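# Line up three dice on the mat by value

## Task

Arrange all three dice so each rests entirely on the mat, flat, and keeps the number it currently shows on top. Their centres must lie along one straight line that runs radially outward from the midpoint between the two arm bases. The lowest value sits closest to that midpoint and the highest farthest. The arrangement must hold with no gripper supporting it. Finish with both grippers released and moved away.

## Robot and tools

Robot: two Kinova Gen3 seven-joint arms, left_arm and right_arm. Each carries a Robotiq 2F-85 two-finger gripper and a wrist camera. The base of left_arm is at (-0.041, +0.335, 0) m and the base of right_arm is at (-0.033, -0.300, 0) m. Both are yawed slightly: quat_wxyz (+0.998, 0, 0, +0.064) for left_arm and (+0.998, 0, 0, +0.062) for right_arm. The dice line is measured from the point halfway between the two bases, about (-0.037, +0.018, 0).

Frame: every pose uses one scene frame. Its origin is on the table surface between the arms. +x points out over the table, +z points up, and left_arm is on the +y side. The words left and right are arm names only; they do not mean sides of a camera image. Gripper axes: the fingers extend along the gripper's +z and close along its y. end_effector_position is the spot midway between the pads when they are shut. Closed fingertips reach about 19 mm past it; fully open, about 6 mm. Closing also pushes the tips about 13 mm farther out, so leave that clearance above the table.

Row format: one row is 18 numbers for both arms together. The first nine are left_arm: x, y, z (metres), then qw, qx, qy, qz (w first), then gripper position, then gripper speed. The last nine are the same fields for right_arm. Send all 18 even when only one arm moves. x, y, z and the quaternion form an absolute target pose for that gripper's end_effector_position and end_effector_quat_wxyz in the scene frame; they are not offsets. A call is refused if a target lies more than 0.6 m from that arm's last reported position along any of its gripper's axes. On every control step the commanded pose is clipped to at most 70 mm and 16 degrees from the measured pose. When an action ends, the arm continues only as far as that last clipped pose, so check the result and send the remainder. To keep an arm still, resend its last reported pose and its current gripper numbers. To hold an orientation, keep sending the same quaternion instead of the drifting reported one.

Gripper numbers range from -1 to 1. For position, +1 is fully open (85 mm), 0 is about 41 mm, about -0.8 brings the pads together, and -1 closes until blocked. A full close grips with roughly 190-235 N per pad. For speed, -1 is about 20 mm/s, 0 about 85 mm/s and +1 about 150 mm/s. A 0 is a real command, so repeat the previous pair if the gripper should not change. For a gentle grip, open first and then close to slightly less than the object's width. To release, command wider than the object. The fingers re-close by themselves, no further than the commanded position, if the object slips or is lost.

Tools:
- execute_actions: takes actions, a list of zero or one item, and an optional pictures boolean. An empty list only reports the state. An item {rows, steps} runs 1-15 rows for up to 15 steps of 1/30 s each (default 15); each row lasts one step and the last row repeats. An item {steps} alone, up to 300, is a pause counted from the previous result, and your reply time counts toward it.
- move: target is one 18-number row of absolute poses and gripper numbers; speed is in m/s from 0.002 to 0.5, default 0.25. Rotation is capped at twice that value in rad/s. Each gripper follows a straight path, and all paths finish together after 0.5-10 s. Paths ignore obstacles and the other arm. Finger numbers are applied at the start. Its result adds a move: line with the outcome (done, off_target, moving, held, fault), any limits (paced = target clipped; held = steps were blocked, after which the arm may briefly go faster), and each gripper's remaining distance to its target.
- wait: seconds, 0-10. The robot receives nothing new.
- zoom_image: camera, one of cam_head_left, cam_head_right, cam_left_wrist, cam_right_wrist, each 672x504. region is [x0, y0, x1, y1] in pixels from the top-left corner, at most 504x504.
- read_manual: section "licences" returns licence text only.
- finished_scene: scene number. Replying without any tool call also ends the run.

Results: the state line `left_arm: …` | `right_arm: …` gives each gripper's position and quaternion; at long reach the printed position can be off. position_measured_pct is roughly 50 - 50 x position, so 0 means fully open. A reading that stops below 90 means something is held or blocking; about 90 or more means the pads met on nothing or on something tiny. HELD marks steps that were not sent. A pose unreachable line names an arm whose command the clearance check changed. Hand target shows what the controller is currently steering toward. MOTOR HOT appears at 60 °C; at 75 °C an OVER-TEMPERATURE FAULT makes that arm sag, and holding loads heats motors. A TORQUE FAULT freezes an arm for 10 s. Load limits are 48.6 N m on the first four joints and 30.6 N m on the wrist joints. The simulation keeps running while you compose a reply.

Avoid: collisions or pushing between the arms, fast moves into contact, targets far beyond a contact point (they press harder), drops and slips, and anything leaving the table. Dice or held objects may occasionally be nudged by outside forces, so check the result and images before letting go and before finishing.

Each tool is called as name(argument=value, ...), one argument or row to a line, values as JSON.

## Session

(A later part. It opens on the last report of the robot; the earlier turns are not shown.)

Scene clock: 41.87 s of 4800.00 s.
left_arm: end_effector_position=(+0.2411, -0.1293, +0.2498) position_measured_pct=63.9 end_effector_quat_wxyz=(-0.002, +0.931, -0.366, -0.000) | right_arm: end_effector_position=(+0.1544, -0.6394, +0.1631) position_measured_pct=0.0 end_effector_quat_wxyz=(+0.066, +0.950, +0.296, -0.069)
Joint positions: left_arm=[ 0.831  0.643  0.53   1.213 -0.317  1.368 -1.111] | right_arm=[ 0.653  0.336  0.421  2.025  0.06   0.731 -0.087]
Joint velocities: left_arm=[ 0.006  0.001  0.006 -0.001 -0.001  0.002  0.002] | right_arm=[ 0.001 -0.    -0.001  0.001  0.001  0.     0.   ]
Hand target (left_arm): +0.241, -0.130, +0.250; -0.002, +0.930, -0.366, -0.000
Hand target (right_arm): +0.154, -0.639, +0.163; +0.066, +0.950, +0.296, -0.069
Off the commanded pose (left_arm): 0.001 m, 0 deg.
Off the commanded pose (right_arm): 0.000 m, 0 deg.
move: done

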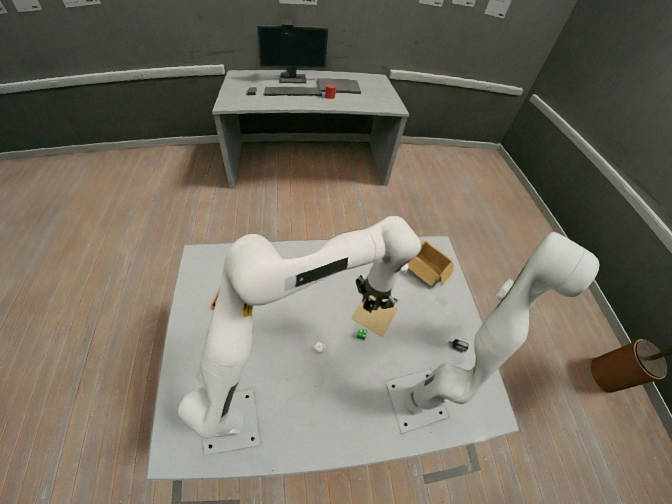

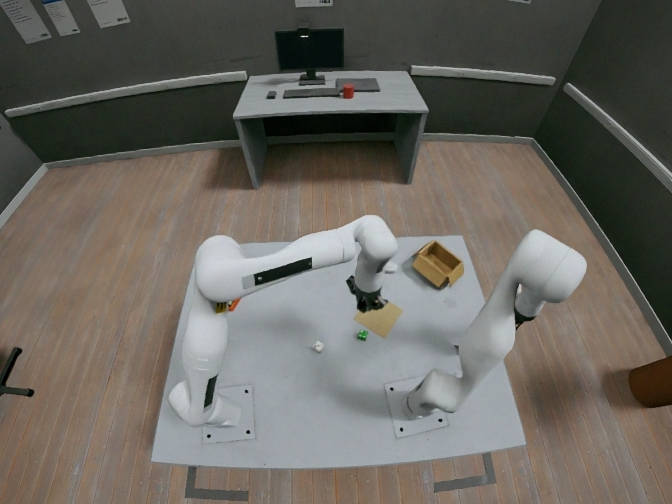

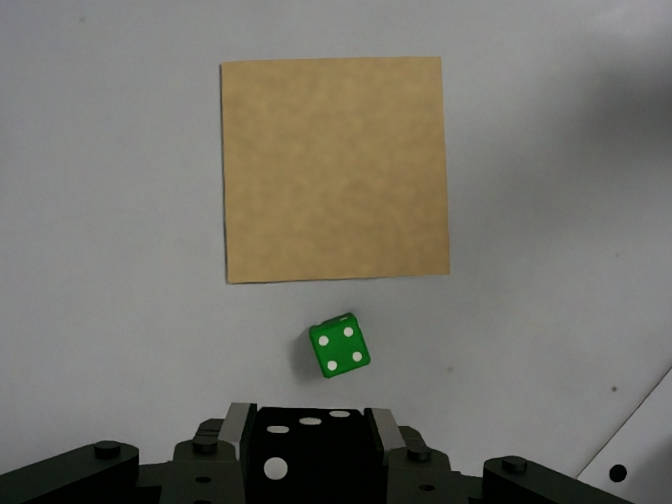

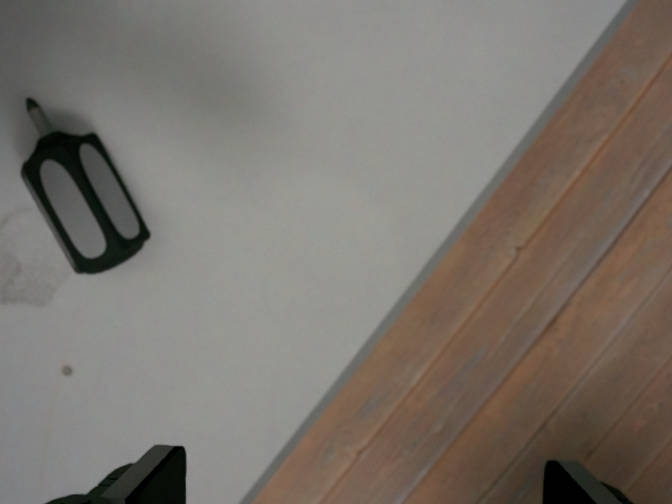

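move(
  target=[0.27,-0.182,0.1,0,0.931,-0.367,0,-1,0,0.1544,-0.6394,0.1631,0.066,0.95,0.296,-0.069,1,0],
)

move(
  target=[0.27,-0.182,0.028,0,0.931,-0.367,0,-1,0,0.1544,-0.6394,0.1631,0.066,0.95,0.296,-0.069,1,0],
  speed=0.08,
)

move(
  target=[0.27,-0.182,0.028,0,0.931,-0.367,0,0.3,0,0.1544,-0.6394,0.1631,0.066,0.95,0.296,-0.069,1,0],
)

move(
  target=[0.22,-0.11,0.16,0,0.931,-0.367,0,1,0,0.1544,-0.6394,0.1631,0.066,0.95,0.296,-0.069,1,0],
  speed=0.15,
)

Scene clock: 50.07 s of 4800.00 s.
left_arm: end_effector_position=(+0.2705, -0.1818, +0.1006) position_measured_pct=63.9 end_effector_quat_wxyz=(+0.000, +0.930, -0.366, +0.000) | right_arm: end_effector_position=(+0.1544, -0.6394, +0.1631) position_measured_pct=0.0 end_effector_quat_wxyz=(+0.066, +0.950, +0.296, -0.069)
Joint positions: left_arm=[ 0.896  0.918  0.468  1.18  -0.407  1.133 -1.074] | right_arm=[ 0.653  0.336  0.421  2.025  0.06   0.731 -0.087]
Joint velocities: left_arm=[ 0.004  0.007 -0.    -0.001 -0.    -0.001  0.   ] | right_arm=[ 0.    -0.001  0.001  0.    -0.    -0.     0.001]
Hand target (left_arm): +0.270, -0.182, +0.100; -0.000, +0.930, -0.367, +0.000
Hand target (right_arm): +0.154, -0.639, +0.163; +0.066, +0.950, +0.296, -0.069
Off the commanded pose (left_arm): 0.001 m, 0 deg.
Off the commanded pose (right_arm): 0.000 m, 0 deg.
After step 90, 4.13 s passed at rest.
move: done

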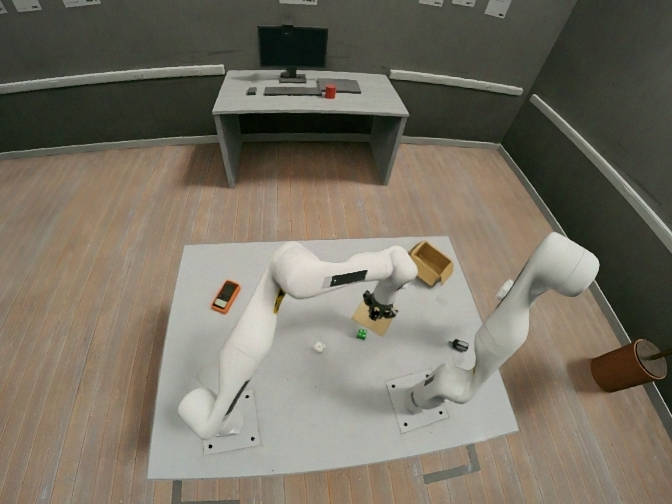

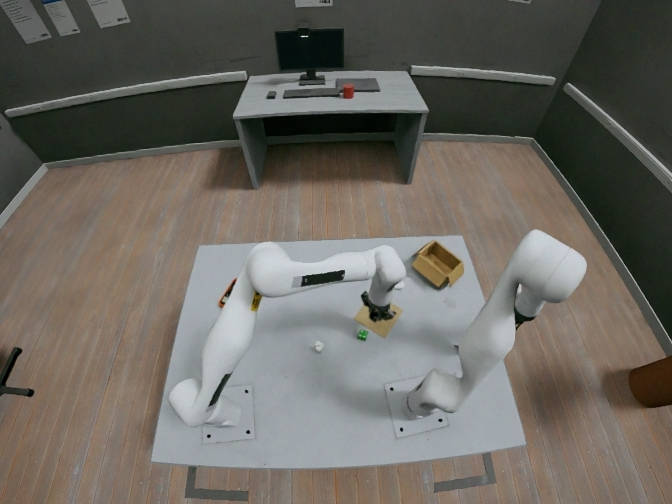

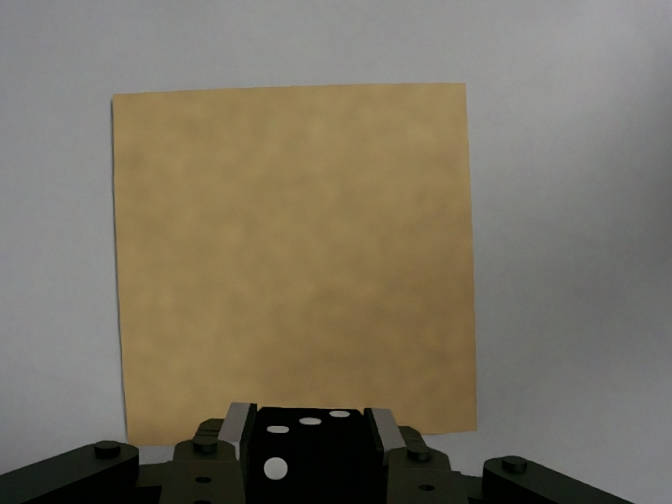

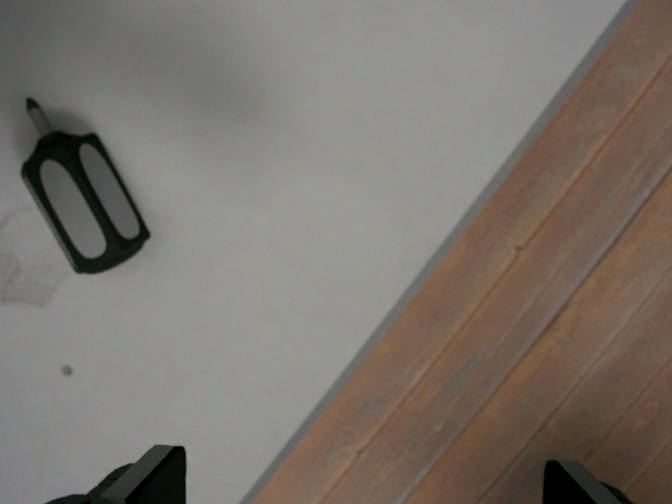

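Scene clock: 51.27 s of 4800.00 s.
left_arm: end_effector_position=(+0.2702, -0.1819, +0.0282) position_measured_pct=63.9 end_effector_quat_wxyz=(-0.000, +0.930, -0.367, +0.000) | right_arm: end_effector_position=(+0.1544, -0.6394, +0.1631) position_measured_pct=0.0 end_effector_quat_wxyz=(+0.066, +0.950, +0.296, -0.069)
Joint positions: left_arm=[ 0.907  1.012  0.434  1.232 -0.442  0.989 -1.046] | right_arm=[ 0.653  0.336  0.421  2.025  0.06   0.731 -0.087]
Joint velocities: left_arm=[ 0.001  0.001 -0.001 -0.     0.    -0.001 -0.   ] | right_arm=[-0.002  0.001 -0.    -0.001 -0.002 -0.     0.   ]
Hand target (left_arm): +0.270, -0.182, +0.028; -0.000, +0.930, -0.367, +0.000
Hand target (right_arm): +0.154, -0.639, +0.163; +0.066, +0.950, +0.296, -0.069
Off the commanded pose (left_arm): 0.000 m, 0 deg.
Off the commanded pose (right_arm): 0.000 m, 0 deg.
move: done

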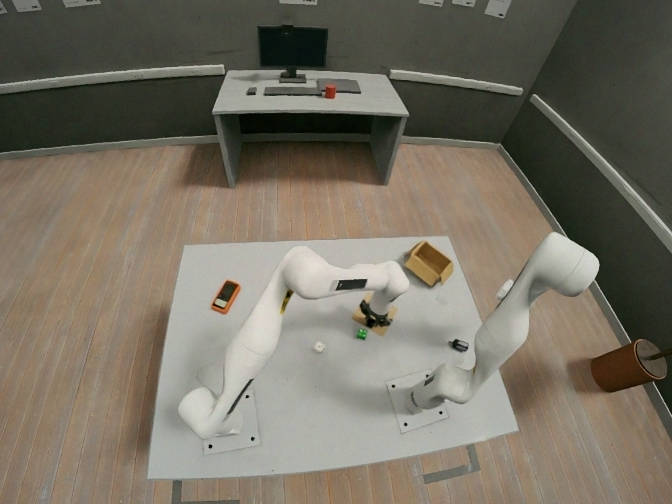

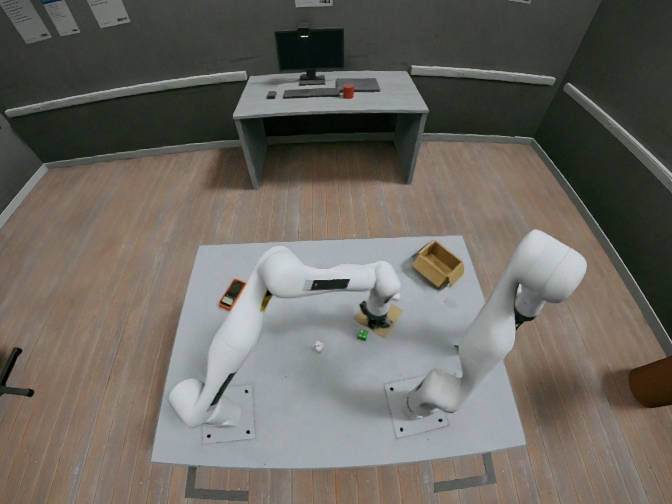

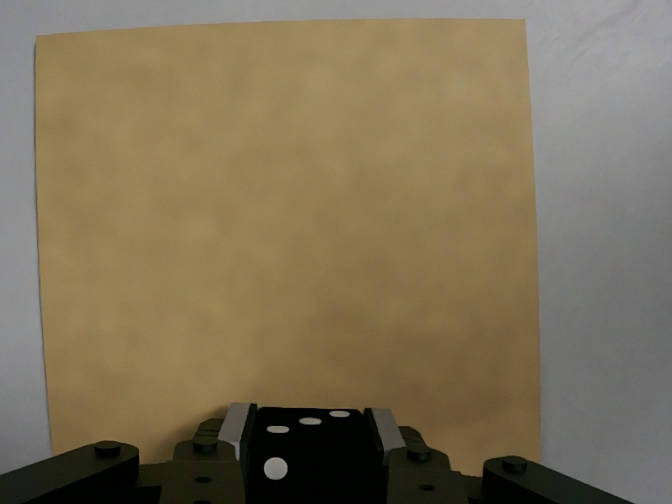

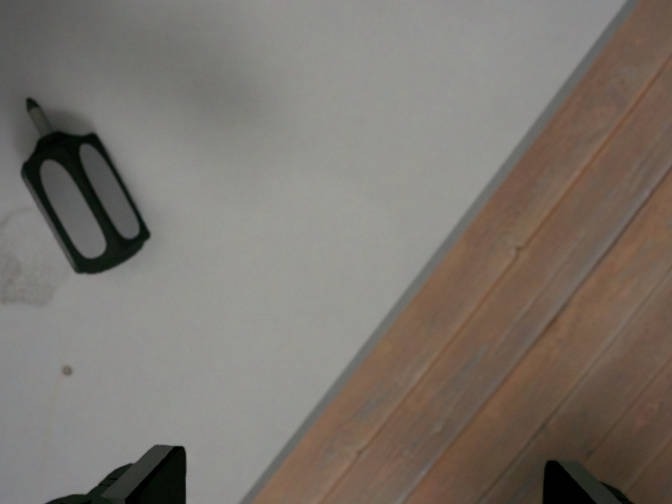

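Scene clock: 51.97 s of 4800.00 s.
left_arm: end_effector_position=(+0.2700, -0.1820, +0.0280) position_measured_pct=34.9 end_effector_quat_wxyz=(+0.000, +0.930, -0.367, +0.000) | right_arm: end_effector_position=(+0.1544, -0.6394, +0.1631) position_measured_pct=0.0 end_effector_quat_wxyz=(+0.066, +0.950, +0.296, -0.069)
Joint positions: left_arm=[ 0.907  1.013  0.434  1.232 -0.442  0.988 -1.046] | right_arm=[ 0.653  0.336  0.421  2.025  0.06   0.731 -0.087]
Joint velocities: left_arm=[ 0.001  0.001 -0.002 -0.     0.001 -0.002  0.   ] | right_arm=[ 0.    -0.001  0.    -0.     0.001 -0.    -0.   ]
Hand target (left_arm): +0.270, -0.182, +0.028; -0.000, +0.930, -0.367, +0.000
Hand target (right_arm): +0.154, -0.639, +0.163; +0.066, +0.950, +0.296, -0.069
Off the commanded pose (left_arm): 0.000 m, 0 deg.
Off the commanded pose (right_arm): 0.000 m, 0 deg.
move: done

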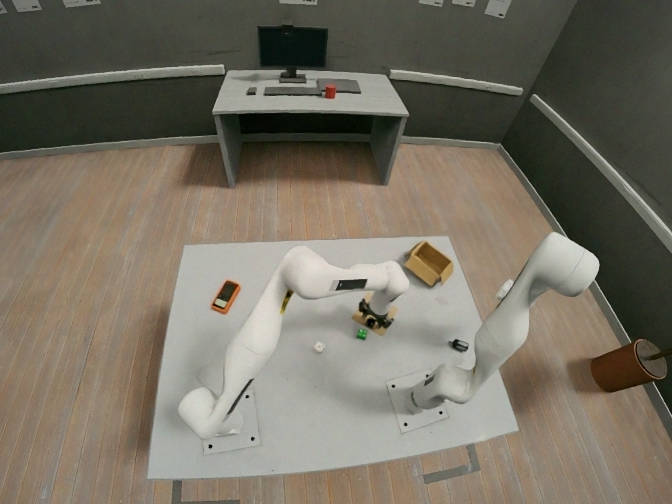

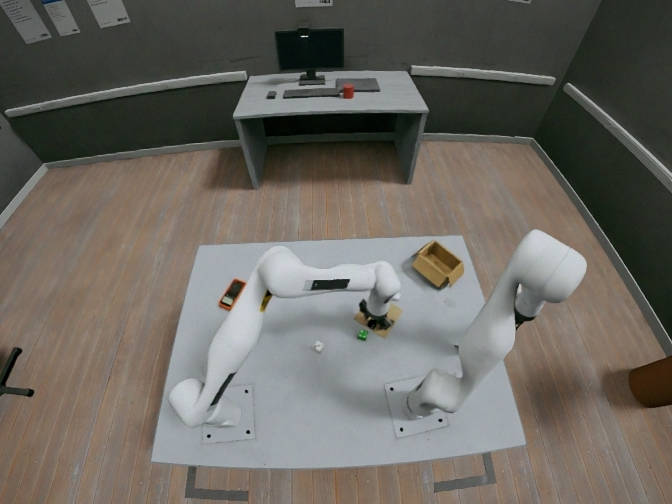

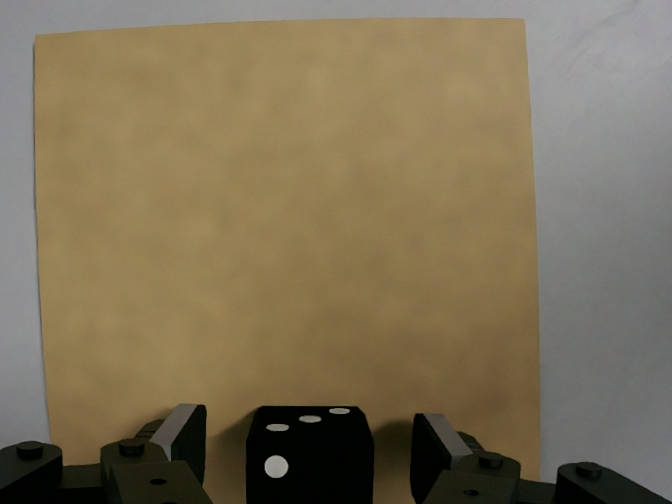

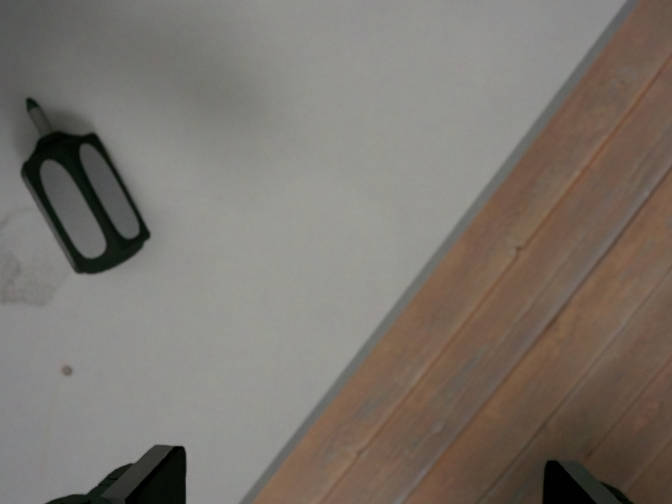

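Scene clock: 53.37 s of 4800.00 s.
left_arm: end_effector_position=(+0.2195, -0.1101, +0.1594) position_measured_pct=0.0 end_effector_quat_wxyz=(-0.000, +0.930, -0.367, -0.000) | right_arm: end_effector_position=(+0.1544, -0.6394, +0.1631) position_measured_pct=0.0 end_effector_quat_wxyz=(+0.066, +0.950, +0.296, -0.069)
Joint positions: left_arm=[ 0.819  0.665  0.51   1.491 -0.349  1.077 -1.045] | right_arm=[ 0.653  0.336  0.421  2.025  0.06   0.731 -0.087]
Joint velocities: left_arm=[-0.004 -0.007 -0.     0.001 -0.     0.001 -0.   ] | right_arm=[-0.003 -0.    -0.    -0.     0.001  0.    -0.001]
Hand target (left_arm): +0.220, -0.110, +0.160; -0.000, +0.930, -0.367, -0.000
Hand target (right_arm): +0.154, -0.639, +0.163; +0.066, +0.950, +0.296, -0.069
Off the commanded pose (left_arm): 0.001 m, 0 deg.
Off the commanded pose (right_arm): 0.000 m, 0 deg.
move: done

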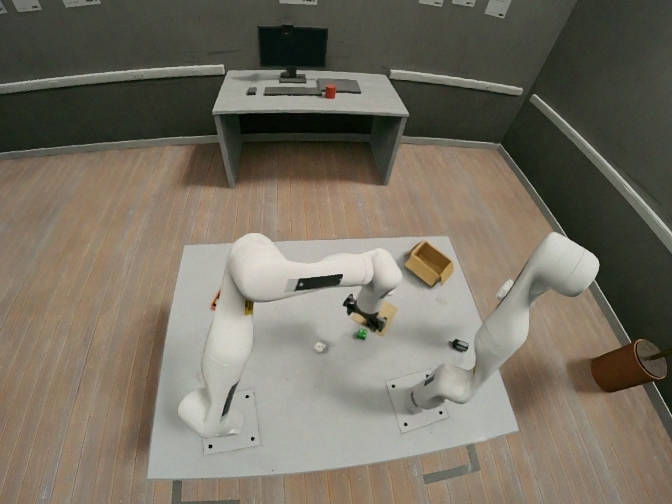

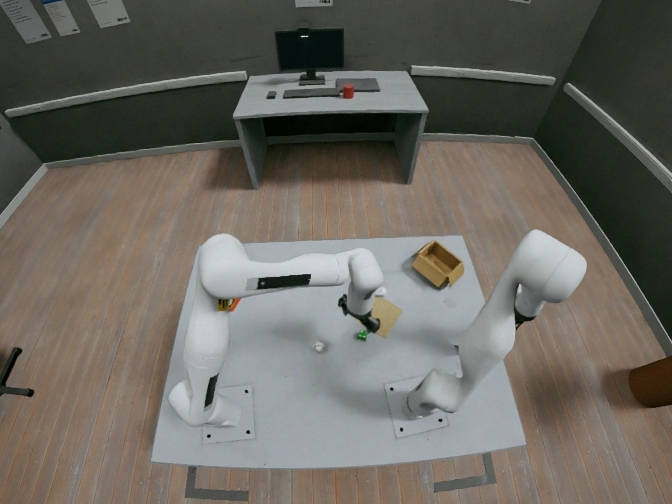

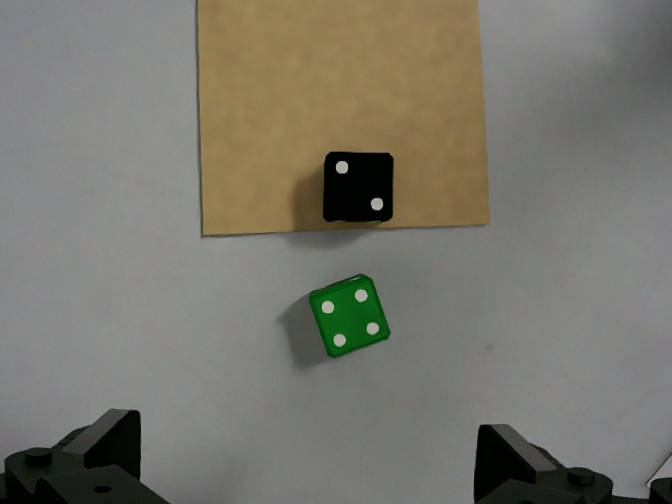

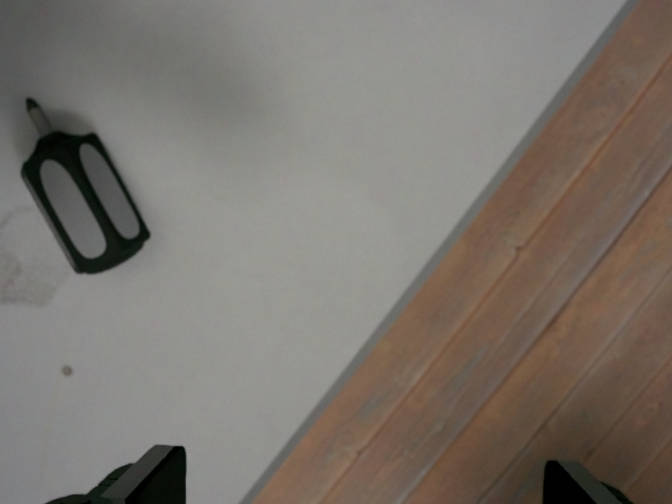

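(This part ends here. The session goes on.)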